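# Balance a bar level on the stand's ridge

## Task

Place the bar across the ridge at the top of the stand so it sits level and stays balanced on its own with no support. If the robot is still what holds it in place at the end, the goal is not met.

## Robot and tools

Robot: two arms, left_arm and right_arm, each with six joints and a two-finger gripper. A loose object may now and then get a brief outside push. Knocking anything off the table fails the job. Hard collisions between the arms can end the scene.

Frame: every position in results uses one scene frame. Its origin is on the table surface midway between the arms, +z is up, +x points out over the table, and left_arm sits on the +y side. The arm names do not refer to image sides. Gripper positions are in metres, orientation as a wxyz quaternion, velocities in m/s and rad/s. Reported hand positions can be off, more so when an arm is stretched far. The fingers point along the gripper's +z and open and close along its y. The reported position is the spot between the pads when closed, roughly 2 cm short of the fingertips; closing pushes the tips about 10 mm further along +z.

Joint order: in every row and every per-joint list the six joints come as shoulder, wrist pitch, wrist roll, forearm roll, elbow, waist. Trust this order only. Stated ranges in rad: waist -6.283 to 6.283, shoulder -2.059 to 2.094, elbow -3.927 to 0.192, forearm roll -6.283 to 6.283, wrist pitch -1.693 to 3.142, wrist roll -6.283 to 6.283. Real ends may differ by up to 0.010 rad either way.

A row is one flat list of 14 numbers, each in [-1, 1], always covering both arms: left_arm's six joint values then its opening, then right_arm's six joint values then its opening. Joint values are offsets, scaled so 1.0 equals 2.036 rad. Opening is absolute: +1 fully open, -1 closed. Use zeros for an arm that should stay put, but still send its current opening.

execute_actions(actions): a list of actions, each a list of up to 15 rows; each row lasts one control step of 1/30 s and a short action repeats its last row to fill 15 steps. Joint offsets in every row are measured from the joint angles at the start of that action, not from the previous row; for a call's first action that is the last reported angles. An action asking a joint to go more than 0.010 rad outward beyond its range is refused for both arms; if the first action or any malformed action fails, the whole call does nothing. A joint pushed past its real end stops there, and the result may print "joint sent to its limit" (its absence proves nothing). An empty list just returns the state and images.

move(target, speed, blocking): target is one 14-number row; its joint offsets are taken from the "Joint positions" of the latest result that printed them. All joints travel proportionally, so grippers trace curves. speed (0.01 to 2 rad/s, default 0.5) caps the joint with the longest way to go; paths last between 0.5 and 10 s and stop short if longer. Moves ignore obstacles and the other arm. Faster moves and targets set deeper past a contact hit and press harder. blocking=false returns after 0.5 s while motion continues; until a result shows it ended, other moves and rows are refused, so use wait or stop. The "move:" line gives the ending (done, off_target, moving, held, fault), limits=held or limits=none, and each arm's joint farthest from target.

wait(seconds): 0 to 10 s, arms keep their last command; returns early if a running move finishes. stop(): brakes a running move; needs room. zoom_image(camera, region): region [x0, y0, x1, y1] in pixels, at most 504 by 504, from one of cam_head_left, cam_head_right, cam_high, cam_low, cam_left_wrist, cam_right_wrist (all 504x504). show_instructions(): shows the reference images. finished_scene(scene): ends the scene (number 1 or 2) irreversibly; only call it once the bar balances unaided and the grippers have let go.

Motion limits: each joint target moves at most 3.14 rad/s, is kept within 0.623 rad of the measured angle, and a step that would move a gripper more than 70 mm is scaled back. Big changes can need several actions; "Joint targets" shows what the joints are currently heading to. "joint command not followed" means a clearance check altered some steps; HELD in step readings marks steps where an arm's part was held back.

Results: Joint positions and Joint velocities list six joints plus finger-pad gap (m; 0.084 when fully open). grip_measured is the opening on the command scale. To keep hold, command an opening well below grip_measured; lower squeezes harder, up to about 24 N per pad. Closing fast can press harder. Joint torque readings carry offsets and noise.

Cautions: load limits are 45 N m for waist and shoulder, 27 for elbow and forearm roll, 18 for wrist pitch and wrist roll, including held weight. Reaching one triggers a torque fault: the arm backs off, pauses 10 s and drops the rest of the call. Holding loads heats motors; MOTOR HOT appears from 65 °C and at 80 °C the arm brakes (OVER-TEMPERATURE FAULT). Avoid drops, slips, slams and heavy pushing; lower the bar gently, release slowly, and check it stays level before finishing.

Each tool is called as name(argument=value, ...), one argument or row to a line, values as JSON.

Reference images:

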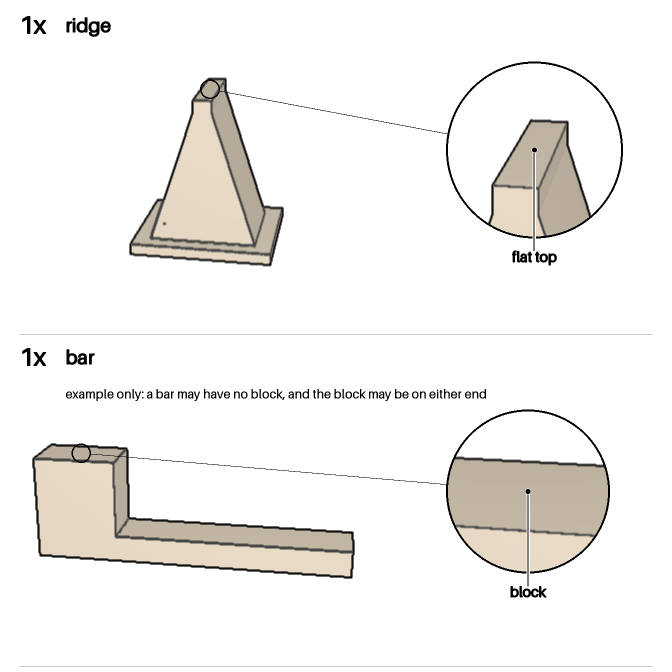

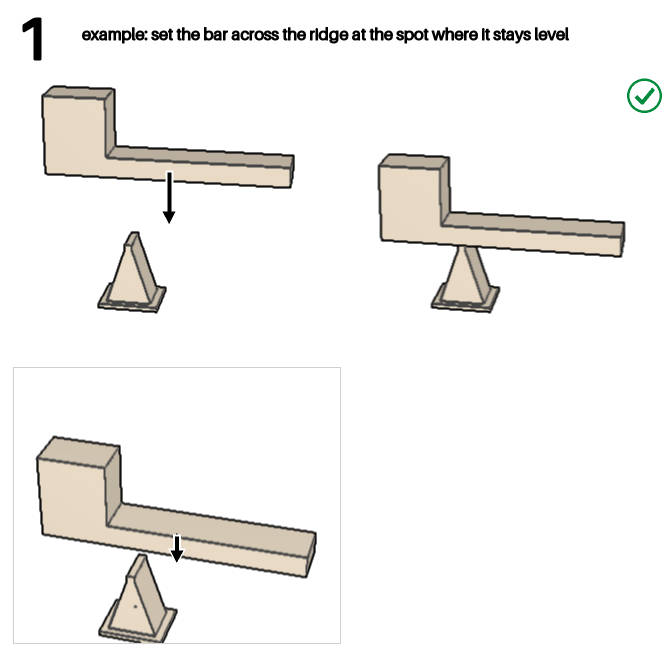

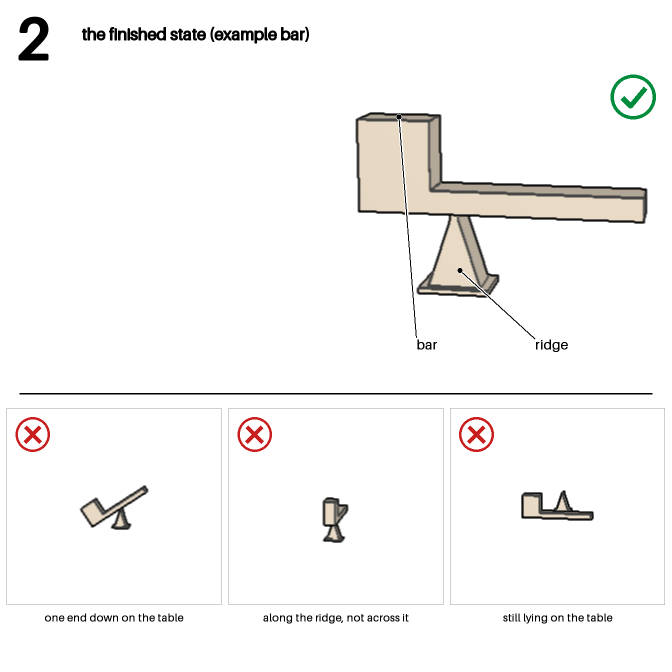

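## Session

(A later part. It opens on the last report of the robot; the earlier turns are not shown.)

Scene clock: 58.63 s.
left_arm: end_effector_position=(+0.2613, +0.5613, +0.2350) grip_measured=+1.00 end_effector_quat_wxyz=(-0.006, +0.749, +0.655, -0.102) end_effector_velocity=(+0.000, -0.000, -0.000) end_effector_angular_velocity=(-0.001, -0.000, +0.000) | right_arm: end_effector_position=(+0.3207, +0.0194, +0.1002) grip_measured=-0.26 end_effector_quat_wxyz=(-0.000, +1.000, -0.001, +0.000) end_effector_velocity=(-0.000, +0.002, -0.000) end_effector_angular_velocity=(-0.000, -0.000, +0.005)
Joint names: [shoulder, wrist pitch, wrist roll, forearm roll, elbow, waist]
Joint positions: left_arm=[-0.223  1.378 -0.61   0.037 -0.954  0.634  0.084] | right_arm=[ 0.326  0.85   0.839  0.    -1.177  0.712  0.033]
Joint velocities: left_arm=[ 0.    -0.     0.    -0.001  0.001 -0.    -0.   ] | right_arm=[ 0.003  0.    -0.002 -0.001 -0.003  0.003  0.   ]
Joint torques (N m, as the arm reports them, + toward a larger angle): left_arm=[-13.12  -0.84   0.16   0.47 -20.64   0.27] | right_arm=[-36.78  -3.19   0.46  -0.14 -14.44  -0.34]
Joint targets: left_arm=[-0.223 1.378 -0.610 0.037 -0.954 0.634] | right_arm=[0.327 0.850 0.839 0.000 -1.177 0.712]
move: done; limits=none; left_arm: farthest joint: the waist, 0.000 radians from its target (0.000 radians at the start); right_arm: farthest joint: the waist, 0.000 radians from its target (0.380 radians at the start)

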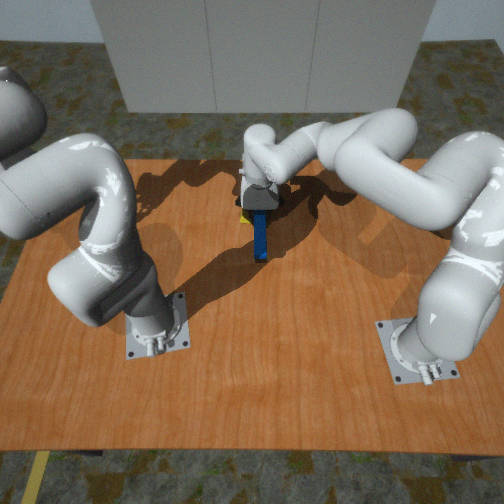

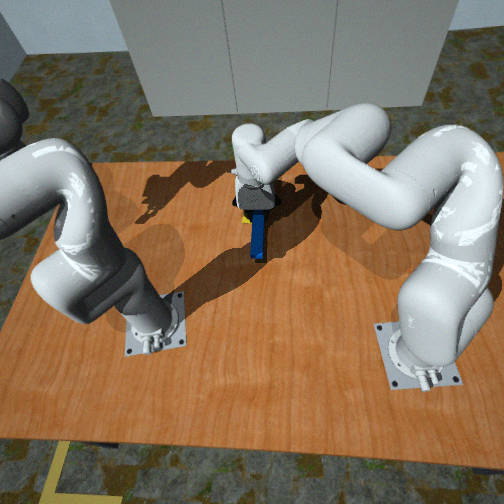

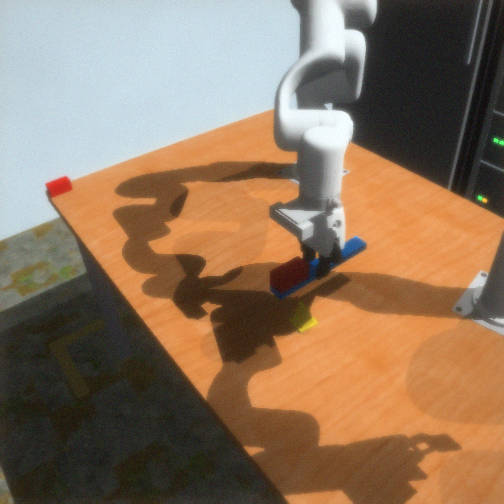

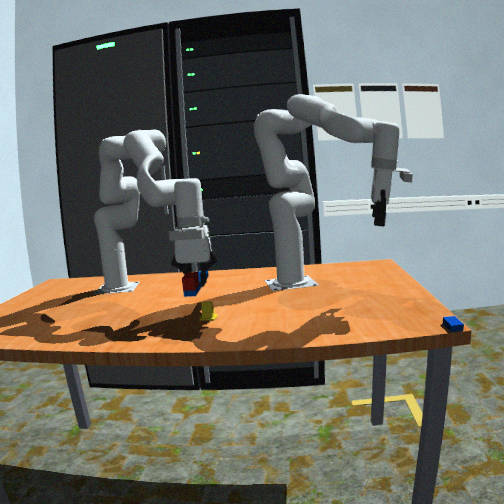

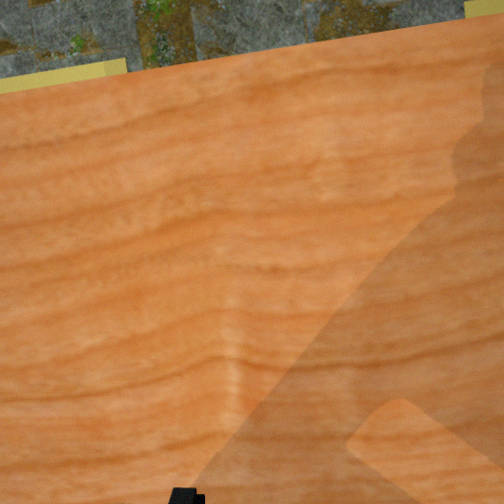

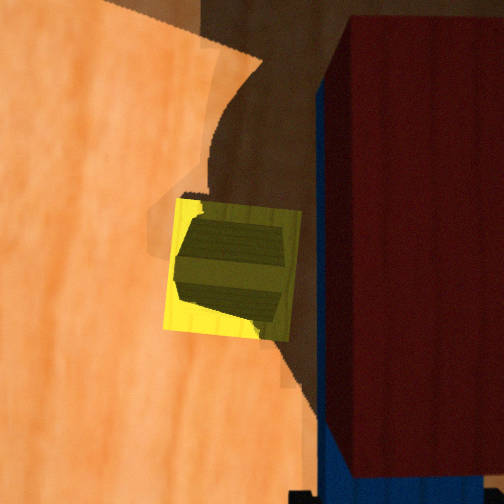

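move(
  target=[0,0,0,0,0,0,1,0.1043,0.0209,0.0375,0,-0.125,-0.0064,-1],
  speed=0.3,
)

zoom_image(
  camera="cam_high",
  region=[240,230,380,370],
)

zoom_image(
  camera="cam_low",
  region=[170,250,250,330],
)

Scene clock: 77.03 s.
left_arm: end_effector_position=(+0.2613, +0.5613, +0.2350) grip_measured=+1.00 end_effector_quat_wxyz=(-0.006, +0.749, +0.655, -0.102) end_effector_velocity=(-0.000, -0.000, -0.000) end_effector_angular_velocity=(-0.000, +0.000, -0.000) | right_arm: end_effector_position=(+0.3642, +0.0563, +0.0779) grip_measured=-0.26 end_effector_quat_wxyz=(-0.000, +0.999, -0.045, +0.000) end_effector_velocity=(+0.000, -0.001, -0.001) end_effector_angular_velocity=(-0.001, +0.001, -0.001)
Joint names: [shoulder, wrist pitch, wrist roll, forearm roll, elbow, waist]
Joint positions: left_arm=[-0.223  1.378 -0.61   0.037 -0.954  0.634  0.084] | right_arm=[ 0.538  0.892  0.915  0.    -1.431  0.699  0.033]
Joint velocities: left_arm=[-0.    -0.     0.    -0.     0.001 -0.     0.   ] | right_arm=[ 0.003  0.001  0.    -0.    -0.001 -0.001 -0.   ]
Joint torques (N m, as the arm reports them, + toward a larger angle): left_arm=[-13.26  -0.78   0.09   0.58 -20.63  -0.23] | right_arm=[-42.49  -3.18   0.56  -0.22 -14.72  -0.14]
Joint targets: left_arm=[-0.223 1.378 -0.610 0.037 -0.954 0.634] | right_arm=[0.539 0.892 0.915 0.000 -1.431 0.698]
move: done; limits=none; left_arm: farthest joint: the waist, 0.000 radians from its target (0.000 radians at the start); right_arm: farthest joint: the elbow, 0.001 radians from its target (0.254 radians at the start)

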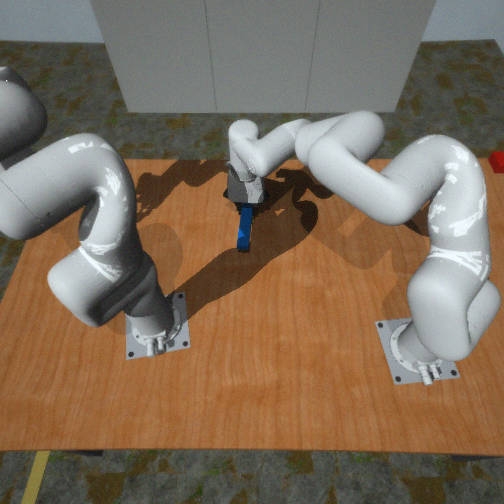

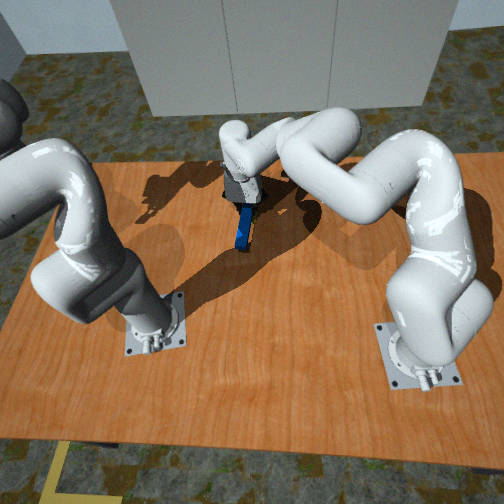

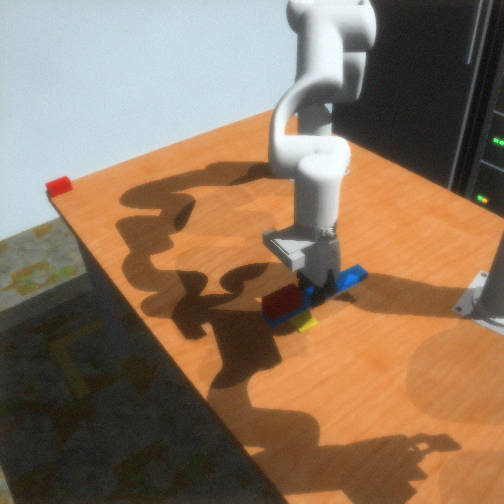

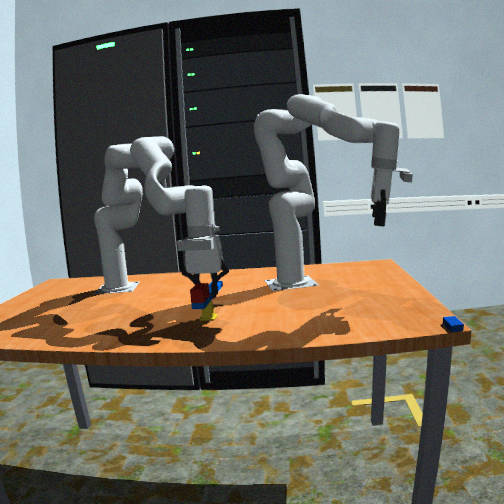

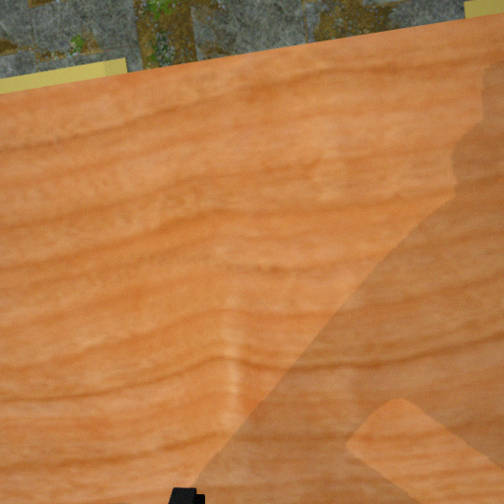

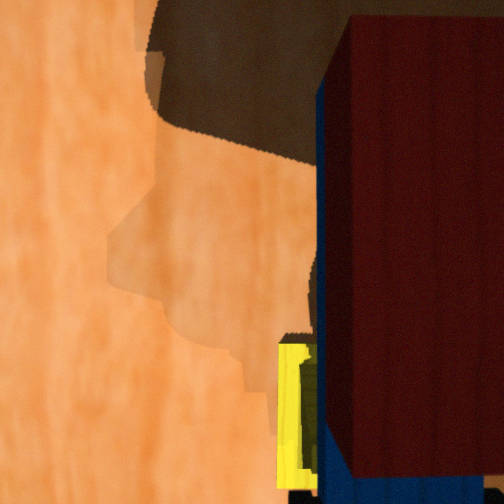

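Region (240, 230, 380, 370) of cam_high's 504x504 image, scaled by 3.600, with more detail than that image has.

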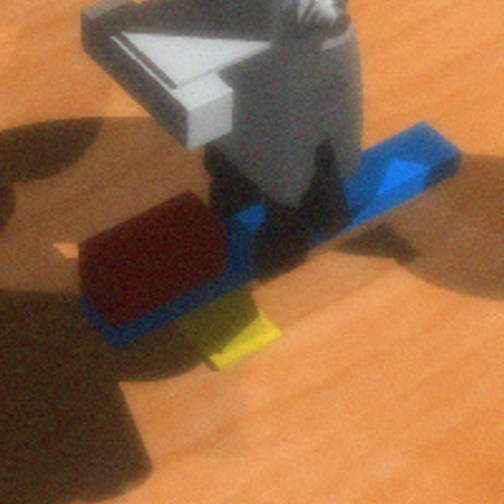

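Region (170, 250, 250, 330) of cam_low's 504x504 image, scaled by 6.300, with more detail than that image has.

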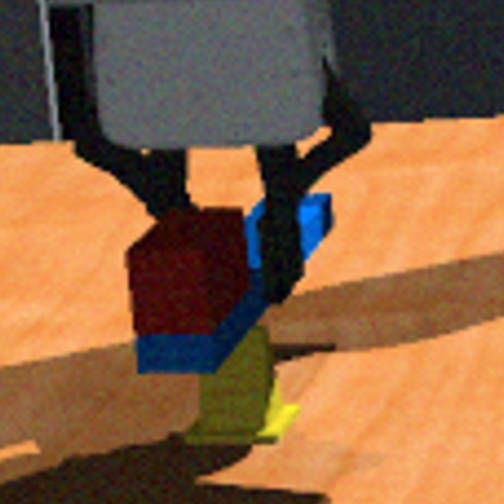

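Descend 6 mm, watch torque.

move(
  target=[0,0,0,0,0,0,1,0.006,-0.006,0,0,0,0,-1],
  speed=0.03,
)

move(
  target=[0,0,0,0,0,0,1,0.003,-0.003,0,0,0,0,-1],
  speed=0.02,
)

Scene clock: 84.10 s.
left_arm: end_effector_position=(+0.2613, +0.5613, +0.2350) grip_measured=+1.00 end_effector_quat_wxyz=(-0.006, +0.749, +0.655, -0.102) end_effector_velocity=(+0.000, -0.000, -0.000) end_effector_angular_velocity=(-0.001, -0.001, +0.000) | right_arm: end_effector_position=(+0.3649, +0.0571, +0.0721) grip_measured=-0.26 end_effector_quat_wxyz=(-0.000, +0.999, -0.045, +0.000) end_effector_velocity=(-0.000, +0.001, +0.000) end_effector_angular_velocity=(+0.002, -0.001, +0.001)
Joint names: [shoulder, wrist pitch, wrist roll, forearm roll, elbow, waist]
Joint positions: left_arm=[-0.223  1.378 -0.61   0.037 -0.954  0.634  0.084] | right_arm=[ 0.55   0.88   0.915  0.    -1.431  0.699  0.033]
Joint velocities: left_arm=[-0.001 -0.     0.    -0.001  0.001 -0.    -0.   ] | right_arm=[-0.    -0.001 -0.001  0.001 -0.001  0.001  0.   ]
Joint torques (N m, as the arm reports them, + toward a larger angle): left_arm=[-13.11  -0.86   0.12   0.44 -20.64  -0.12] | right_arm=[-41.27  -3.06   0.39  -0.09 -14.18  -0.46]
Joint targets: left_arm=[-0.223 1.378 -0.610 0.037 -0.954 0.634] | right_arm=[0.551 0.880 0.915 0.000 -1.431 0.699]
move: done; limits=none; left_arm: farthest joint: the waist, 0.000 radians from its target (0.000 radians at the start); right_arm: farthest joint: the waist, 0.000 radians from its target (0.001 radians at the start)

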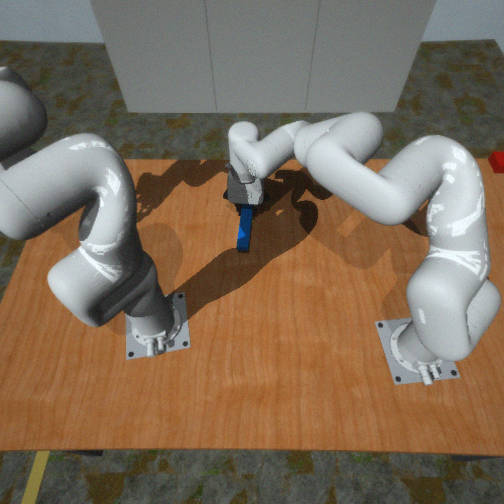

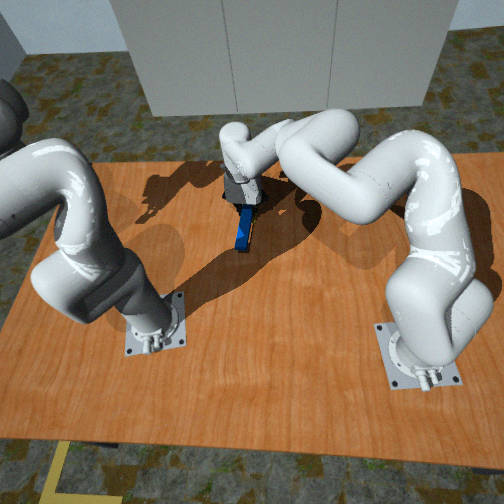

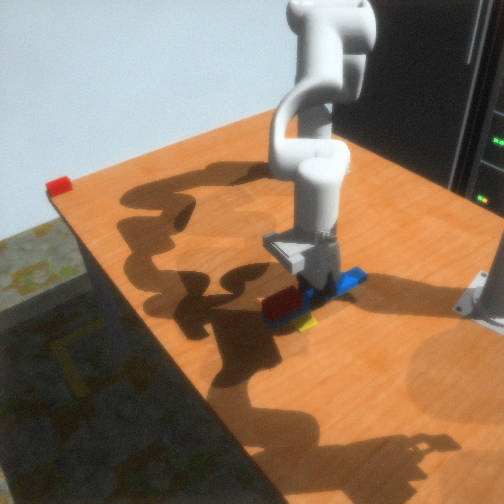

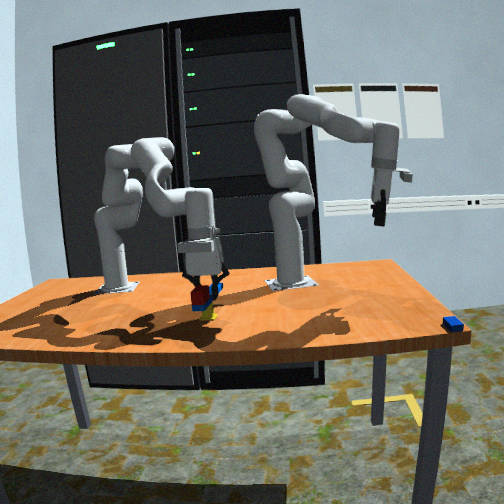

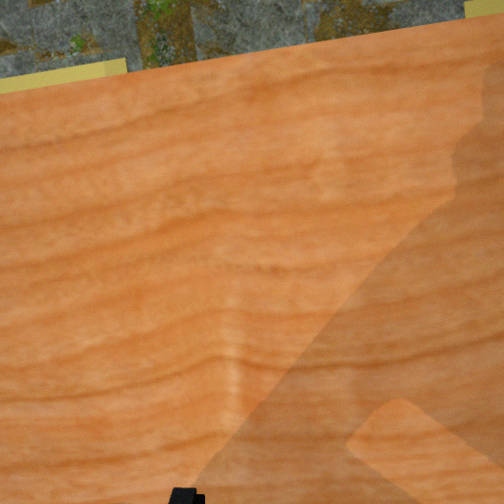

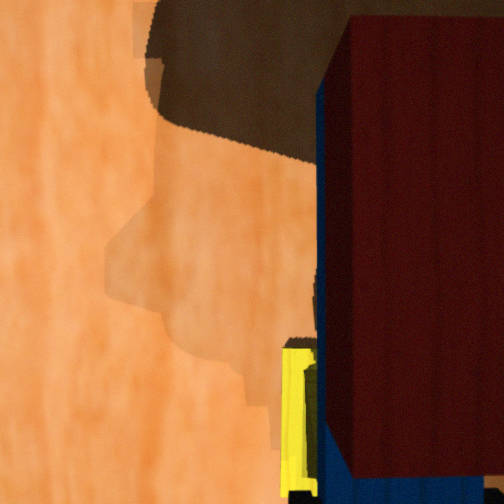

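Scene clock: 84.80 s.
left_arm: end_effector_position=(+0.2613, +0.5613, +0.2350) grip_measured=+1.00 end_effector_quat_wxyz=(-0.006, +0.749, +0.655, -0.102) end_effector_velocity=(-0.000, +0.000, -0.000) end_effector_angular_velocity=(+0.000, +0.001, -0.000) | right_arm: end_effector_position=(+0.3660, +0.0583, +0.0712) grip_measured=-0.26 end_effector_quat_wxyz=(-0.002, +0.999, -0.045, +0.002) end_effector_velocity=(-0.001, -0.000, -0.002) end_effector_angular_velocity=(-0.001, +0.004, -0.001)
Joint names: [shoulder, wrist pitch, wrist roll, forearm roll, elbow, waist]
Joint positions: left_arm=[-0.223  1.378 -0.61   0.037 -0.954  0.634  0.084] | right_arm=[ 0.554  0.874  0.915  0.    -1.434  0.699  0.033]
Joint velocities: left_arm=[ 0.    -0.     0.     0.001 -0.     0.    -0.   ] | right_arm=[ 0.001 -0.001 -0.     0.003  0.003  0.     0.   ]
Joint torques (N m, as the arm reports them, + toward a larger angle): left_arm=[-13.2   -0.88   0.05   0.55 -20.71  -0.14] | right_arm=[-29.31  -2.85   0.47   0.05 -10.01  -0.34]
Joint targets: left_arm=[-0.223 1.378 -0.610 0.037 -0.954 0.634] | right_arm=[0.556 0.874 0.915 0.000 -1.431 0.699]
move: done; limits=none; left_arm: farthest joint: the waist, 0.000 radians from its target (0.000 radians at the start); right_arm: farthest joint: the elbow, 0.003 radians from its target (0.000 radians at the start)

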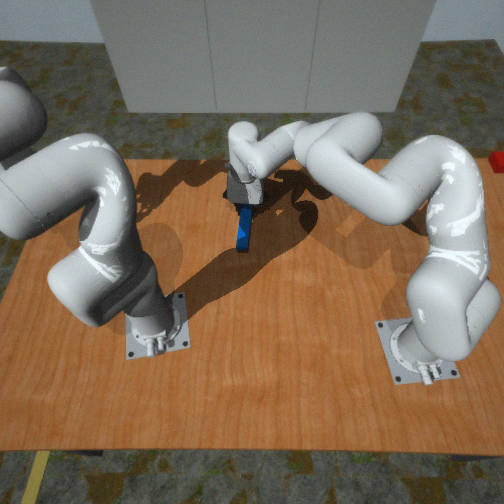

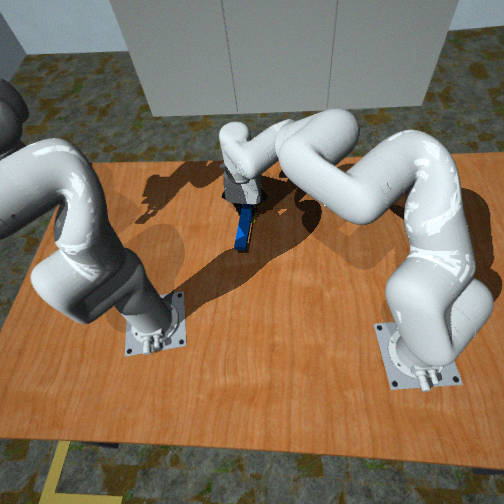

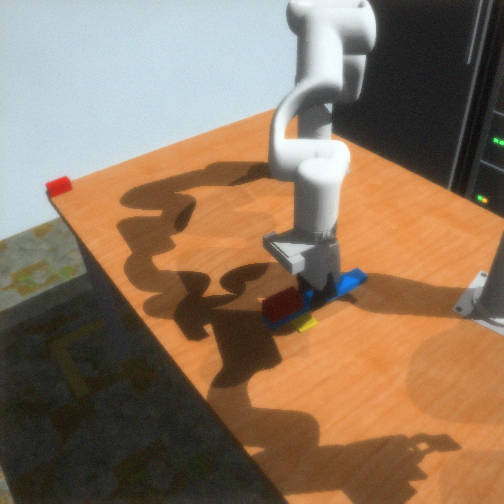

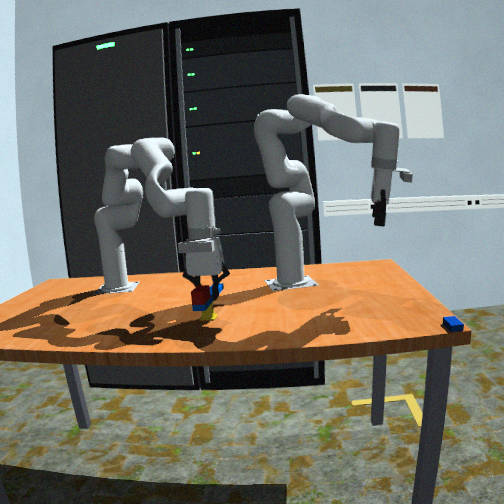

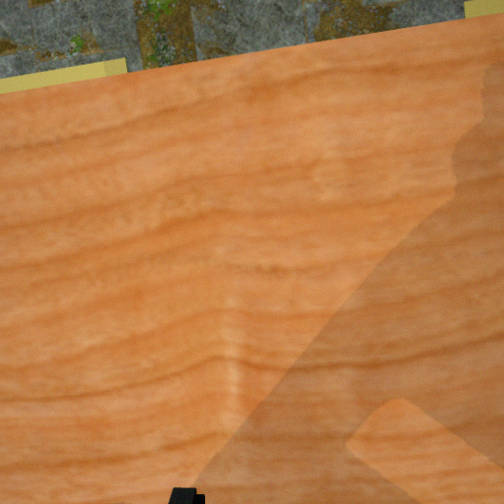

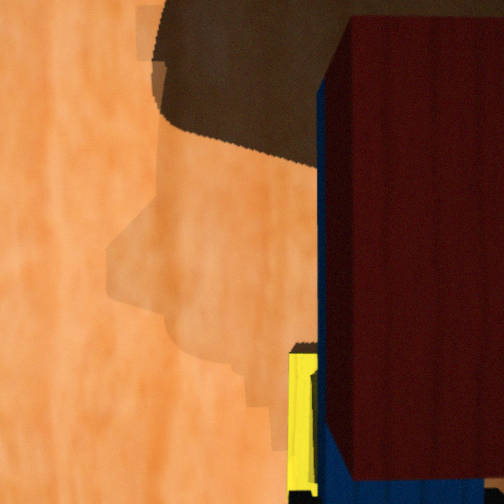

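Ease off, then briefly release and regrip as a test.

execute_actions(
  actions=[
    [[0,0,0,0,0,0,1,-0.0012,0.003,0,0,0.0015,0,-0.4]],
    [[0,0,0,0,0,0,1,0,0,0,0,0,0,-0.1],[0,0,0,0,0,0,1,0,0,0,0,0,0,-0.1],[0,0,0,0,0,0,1,0,0,0,0,0,0,-0.1],[0,0,0,0,0,0,1,0,0,0,0,0,0,-0.1],[0,0,0,0,0,0,1,0,0,0,0,0,0,-0.1],[0,0,0,0,0,0,1,0,0,0,0,0,0,-0.1],[0,0,0,0,0,0,1,0,0,0,0,0,0,-0.1],[0,0,0,0,0,0,1,0,0,0,0,0,0,-0.1],[0,0,0,0,0,0,1,0,0,0,0,0,0,-0.4]],
  ],
)

Scene clock: 92.03 s.
left_arm: end_effector_position=(+0.2613, +0.5613, +0.2350) grip_measured=+1.00 end_effector_quat_wxyz=(-0.006, +0.749, +0.655, -0.102) end_effector_velocity=(+0.000, -0.000, +0.000) end_effector_angular_velocity=(-0.000, -0.001, +0.000) | right_arm: end_effector_position=(+0.3634, +0.0550, +0.0686) grip_measured=-0.25 end_effector_quat_wxyz=(+0.003, +0.999, -0.046, -0.002) end_effector_velocity=(+0.001, +0.004, +0.005) end_effector_angular_velocity=(+0.011, -0.008, +0.003)
Joint names: [shoulder, wrist pitch, wrist roll, forearm roll, elbow, waist]
Joint positions: left_arm=[-0.223  1.378 -0.61   0.037 -0.954  0.634  0.084] | right_arm=[ 0.554  0.881  0.915 -0.    -1.428  0.698  0.033]
Joint velocities: left_arm=[-0.001 -0.     0.    -0.001  0.    -0.    -0.   ] | right_arm=[-0.006 -0.003 -0.002  0.002 -0.004  0.003 -0.   ]
Joint torques (N m, as the arm reports them, + toward a larger angle): left_arm=[-13.23  -0.94   0.11   0.54 -20.73  -0.07] | right_arm=[-42.77  -3.09   0.52  -0.24 -14.6   -0.14]
Joint targets: left_arm=[-0.223 1.378 -0.610 0.037 -0.954 0.634] | right_arm=[0.552 0.881 0.915 -0.000 -1.429 0.698]
Step readings (joint positions; steps 1 to 15: 1st action; 16 to 30: 2nd action):
0: left_arm=[-0.223 1.378 -0.610 0.037 -0.954 0.634] | right_arm=[0.556 0.874 0.915 0.000 -1.432 0.698]
1: left_arm=[-0.223 1.378 -0.610 0.037 -0.954 0.634] | right_arm=[0.556 0.874 0.915 0.000 -1.432 0.698]
2: left_arm=[-0.223 1.378 -0.610 0.037 -0.954 0.634] | right_arm=[0.556 0.875 0.915 0.000 -1.432 0.698]
4: left_arm=[-0.223 1.378 -0.610 0.037 -0.954 0.634] | right_arm=[0.555 0.877 0.915 -0.000 -1.431 0.698]
8: left_arm=[-0.223 1.378 -0.610 0.037 -0.954 0.634] | right_arm=[0.553 0.880 0.915 -0.000 -1.429 0.698]
15: left_arm=[-0.223 1.378 -0.610 0.037 -0.954 0.634] | right_arm=[0.552 0.881 0.915 -0.000 -1.429 0.698]
16: left_arm=[-0.223 1.378 -0.610 0.037 -0.954 0.634] | right_arm=[0.552 0.881 0.915 -0.000 -1.429 0.698]
17: left_arm=[-0.223 1.378 -0.610 0.037 -0.954 0.634] | right_arm=[0.552 0.881 0.915 -0.000 -1.429 0.698]
19: left_arm=[-0.223 1.378 -0.610 0.037 -0.954 0.634] | right_arm=[0.555 0.883 0.915 0.000 -1.424 0.698]
23: left_arm=[-0.223 1.378 -0.610 0.037 -0.954 0.634] | right_arm=[0.558 0.884 0.915 0.000 -1.421 0.698]
30: Joint positions above

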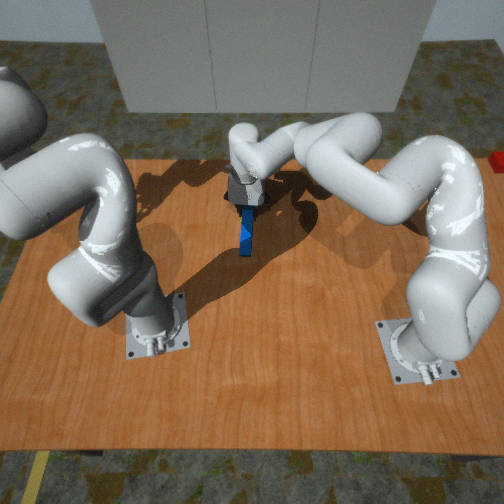

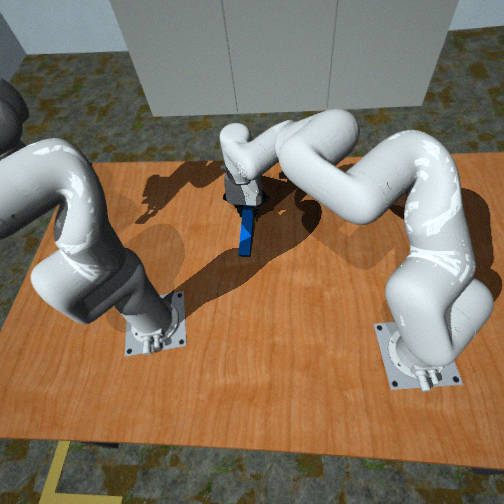

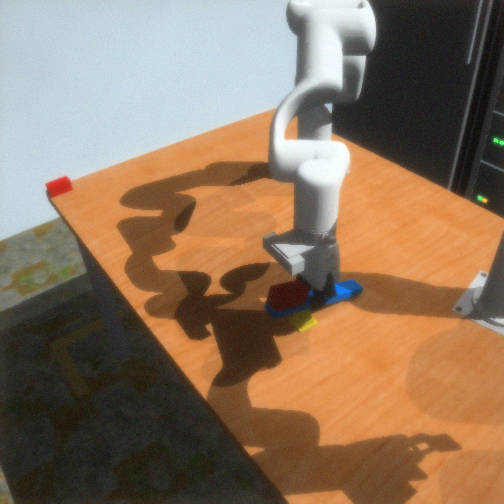

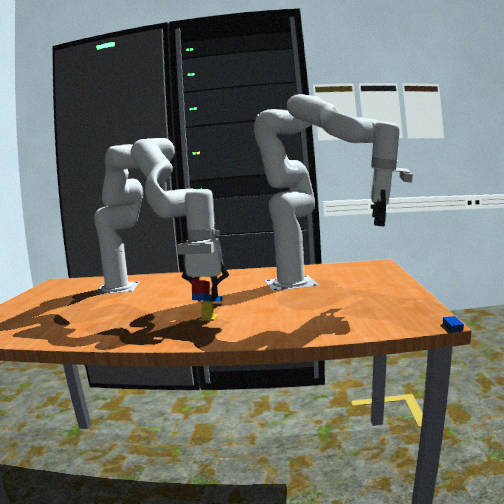

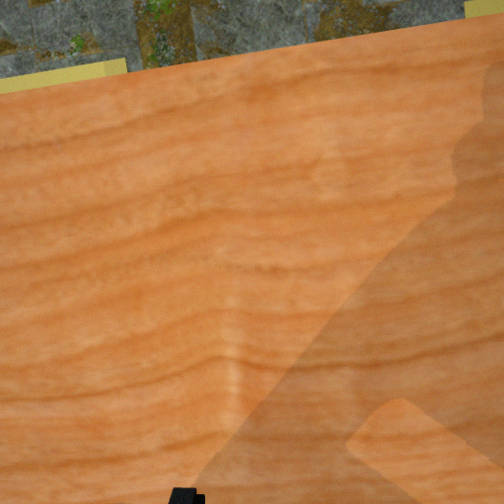

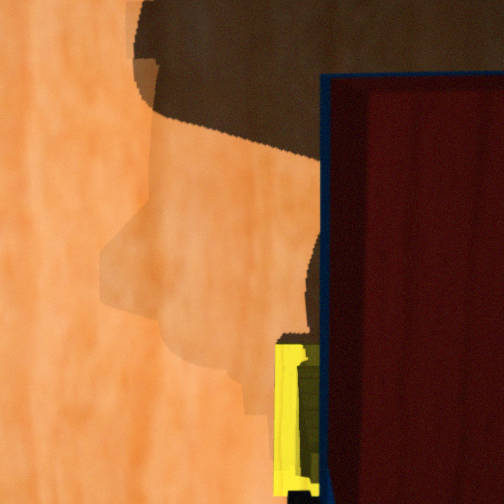

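move(
  target=[0,0,0,0,0,0,1,-0.018,0.014,0,0,0,0,-0.8],
  speed=0.1,
)

move(
  target=[0,0,0,0,0,0,1,0,0,-0.1,0,0,-0.1,-0.8],
  speed=0.3,
)

move(
  target=[0,0,0,0,0,0,1,0.058,-0.058,0,0,0,0,-0.3],
  speed=0.06,
)

Scene clock: 100.97 s.
left_arm: end_effector_position=(+0.2613, +0.5613, +0.2350) grip_measured=+1.00 end_effector_quat_wxyz=(-0.006, +0.749, +0.655, -0.102) end_effector_velocity=(+0.000, -0.000, -0.000) end_effector_angular_velocity=(+0.000, -0.000, -0.000) | right_arm: end_effector_position=(+0.3632, +0.0548, +0.0875) grip_measured=-0.25 end_effector_quat_wxyz=(-0.000, +0.999, -0.046, +0.000) end_effector_velocity=(+0.000, -0.000, +0.001) end_effector_angular_velocity=(-0.000, -0.001, -0.001)
Joint names: [shoulder, wrist pitch, wrist roll, forearm roll, elbow, waist]
Joint positions: left_arm=[-0.223  1.378 -0.61   0.037 -0.954  0.634  0.084] | right_arm=[ 0.517  0.91   0.915 -0.    -1.428  0.698  0.033]
Joint velocities: left_arm=[-0. -0. -0.  0.  0. -0.  0.] | right_arm=[-0.001  0.001  0.001 -0.001 -0.    -0.    -0.   ]
Joint torques (N m, as the arm reports them, + toward a larger angle): left_arm=[-13.32  -0.73   0.1    0.5  -20.73   0.04] | right_arm=[-42.13  -3.12   0.47  -0.39 -14.78  -0.15]
Joint targets: left_arm=[-0.223 1.378 -0.610 0.037 -0.954 0.634] | right_arm=[0.517 0.910 0.915 -0.000 -1.428 0.698]
move: done; limits=none; left_arm: farthest joint: the waist, 0.000 radians from its target (0.000 radians at the start); right_arm: farthest joint: the waist, 0.000 radians from its target (0.000 radians at the start)

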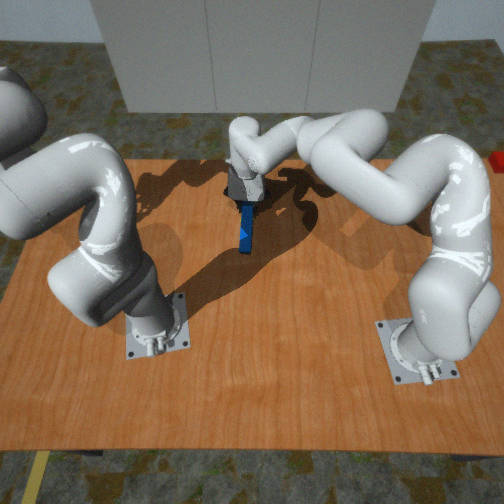

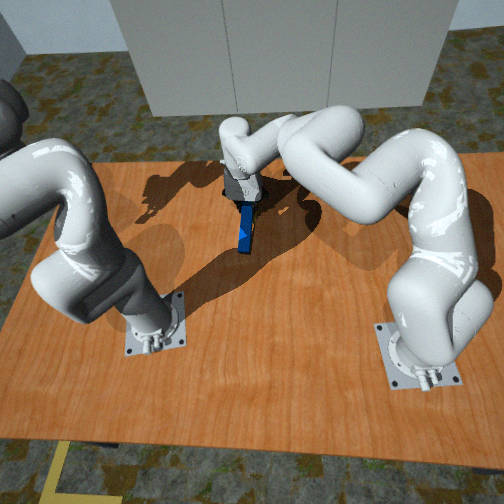

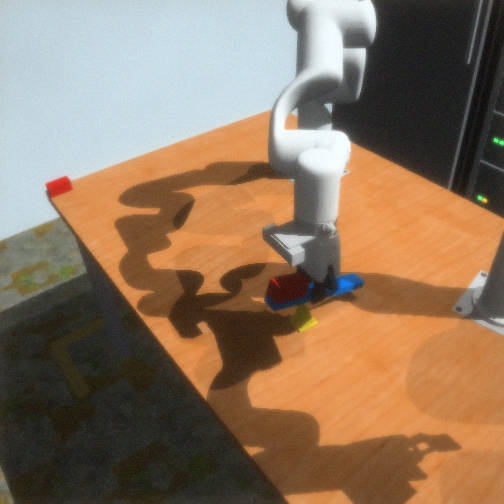

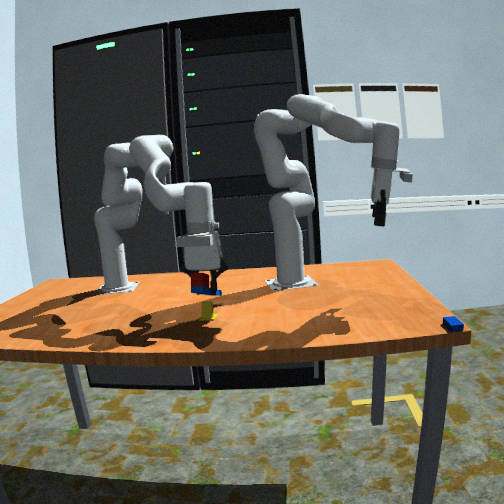

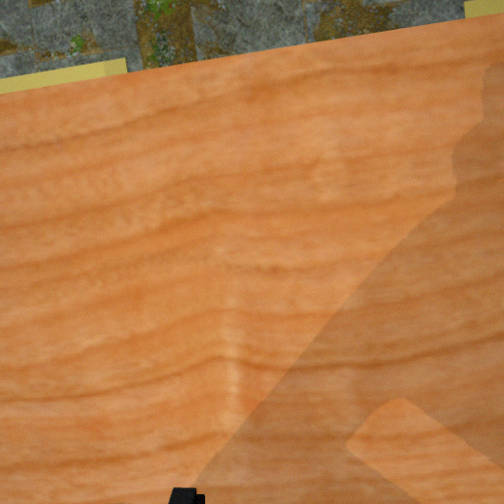

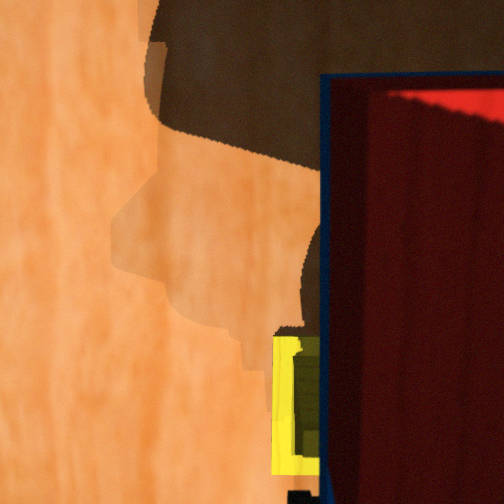

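Scene clock: 102.20 s.
left_arm: end_effector_position=(+0.2613, +0.5613, +0.2350) grip_measured=+1.00 end_effector_quat_wxyz=(-0.006, +0.749, +0.655, -0.102) end_effector_velocity=(+0.000, +0.000, -0.000) end_effector_angular_velocity=(-0.000, +0.001, -0.000) | right_arm: end_effector_position=(+0.4410, -0.0336, +0.0875) grip_measured=-0.25 end_effector_quat_wxyz=(-0.000, +0.999, -0.045, +0.000) end_effector_velocity=(+0.002, -0.003, +0.001) end_effector_angular_velocity=(-0.000, -0.002, -0.004)
Joint names: [shoulder, wrist pitch, wrist roll, forearm roll, elbow, waist]
Joint positions: left_arm=[-0.223  1.378 -0.61   0.037 -0.954  0.634  0.084] | right_arm=[ 0.517  0.91   0.712 -0.    -1.428  0.495  0.033]
Joint velocities: left_arm=[ 0.001 -0.    -0.     0.    -0.    -0.    -0.   ] | right_arm=[-0.001 -0.    -0.    -0.002 -0.    -0.005 -0.   ]
Joint torques (N m, as the arm reports them, + toward a larger angle): left_arm=[-13.16  -0.88   0.12   0.58 -20.69  -0.12] | right_arm=[-41.97  -3.1    0.48  -0.18 -14.88  -0.11]
Joint targets: left_arm=[-0.223 1.378 -0.610 0.037 -0.954 0.634] | right_arm=[0.517 0.910 0.712 -0.000 -1.428 0.494]
move: done; limits=none; left_arm: farthest joint: the waist, 0.000 radians from its target (0.000 radians at the start); right_arm: farthest joint: the waist, 0.001 radians from its target (0.204 radians at the start)

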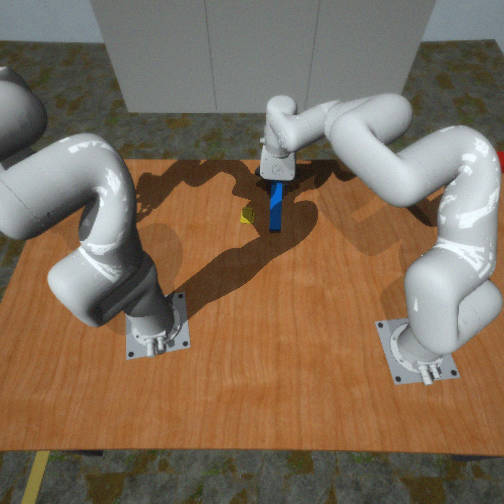

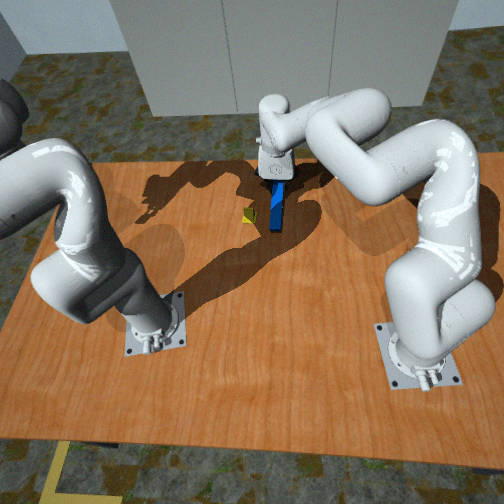

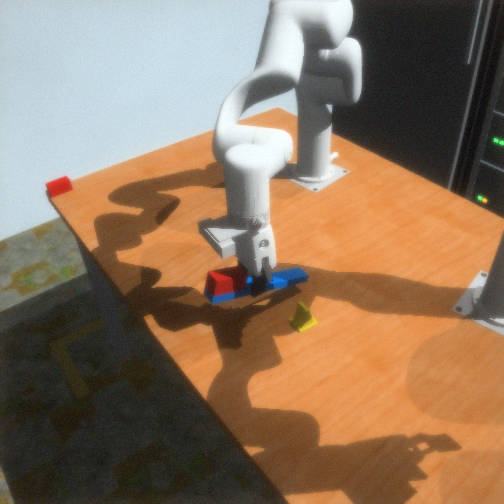

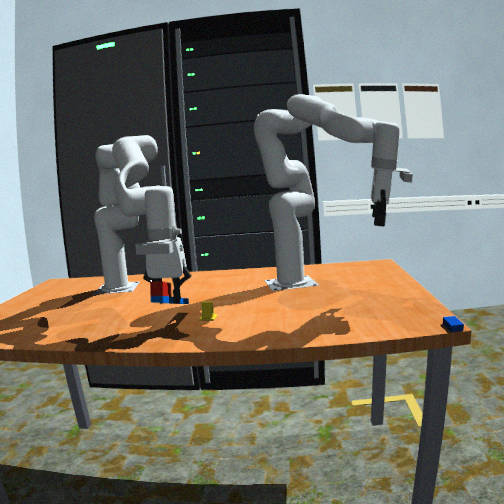

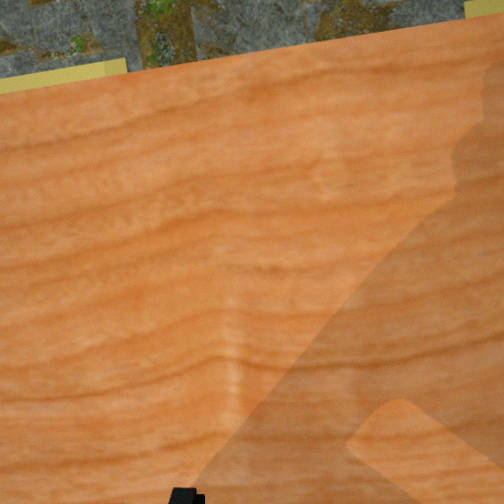

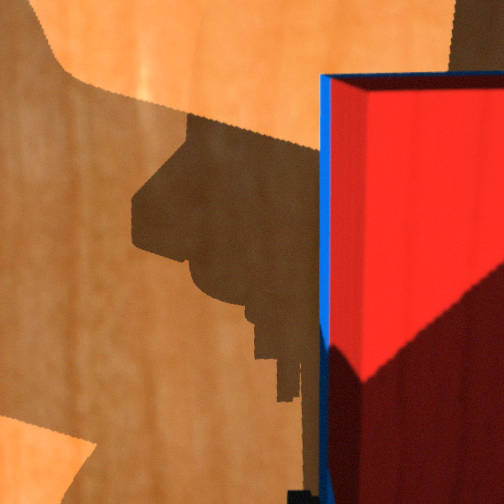

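Scene clock: 104.53 s.
left_arm: end_effector_position=(+0.2613, +0.5613, +0.2350) grip_measured=+1.00 end_effector_quat_wxyz=(-0.006, +0.749, +0.655, -0.102) end_effector_velocity=(+0.000, +0.000, +0.000) end_effector_angular_velocity=(+0.000, -0.000, -0.000) | right_arm: end_effector_position=(+0.4449, -0.0307, +0.0275) grip_measured=-0.26 end_effector_quat_wxyz=(-0.000, +0.999, -0.045, +0.000) end_effector_velocity=(+0.000, +0.000, -0.001) end_effector_angular_velocity=(-0.000, -0.001, -0.001)
Joint names: [shoulder, wrist pitch, wrist roll, forearm roll, elbow, waist]
Joint positions: left_arm=[-0.223  1.378 -0.61   0.037 -0.954  0.634  0.084] | right_arm=[ 0.635  0.792  0.712 -0.    -1.427  0.495  0.033]
Joint velocities: left_arm=[ 0.     0.001 -0.    -0.    -0.001 -0.    -0.   ] | right_arm=[ 0.002 -0.002  0.001 -0.001  0.     0.    -0.   ]
Joint torques (N m, as the arm reports them, + toward a larger angle): left_arm=[-13.26  -0.88   0.03   0.62 -20.6   -0.03] | right_arm=[-41.45  -3.52   0.57  -0.18 -13.48  -0.2 ]
Joint targets: left_arm=[-0.223 1.378 -0.610 0.037 -0.954 0.634] | right_arm=[0.635 0.792 0.712 -0.000 -1.428 0.495]
move: done; limits=none; left_arm: farthest joint: the waist, 0.000 radians from its target (0.000 radians at the start); right_arm: farthest joint: the elbow, 0.001 radians from its target (0.000 radians at the start)

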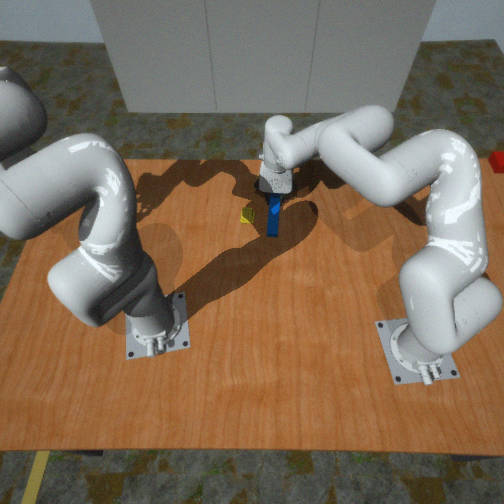

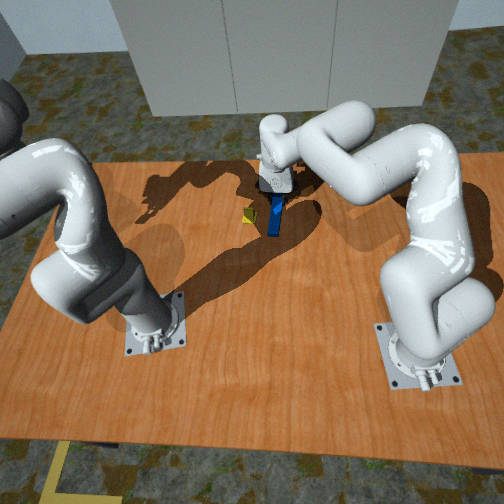

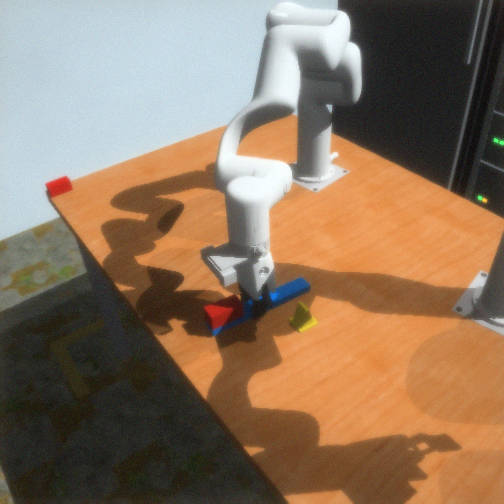

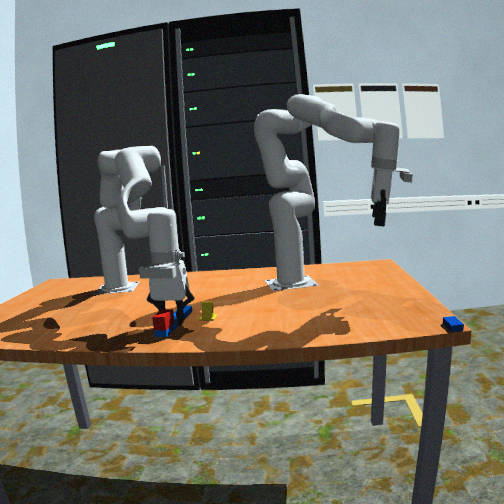

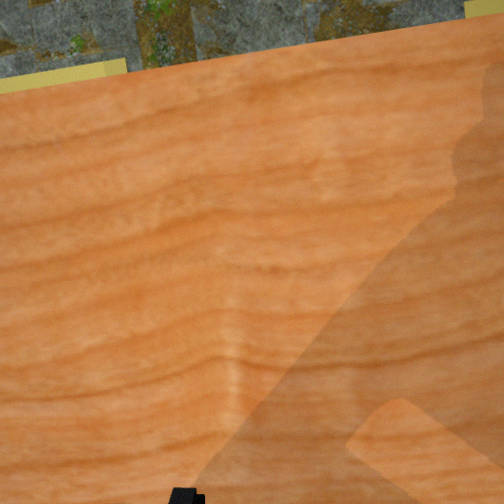

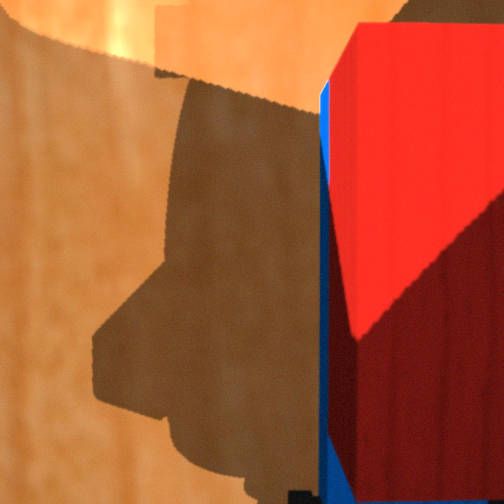

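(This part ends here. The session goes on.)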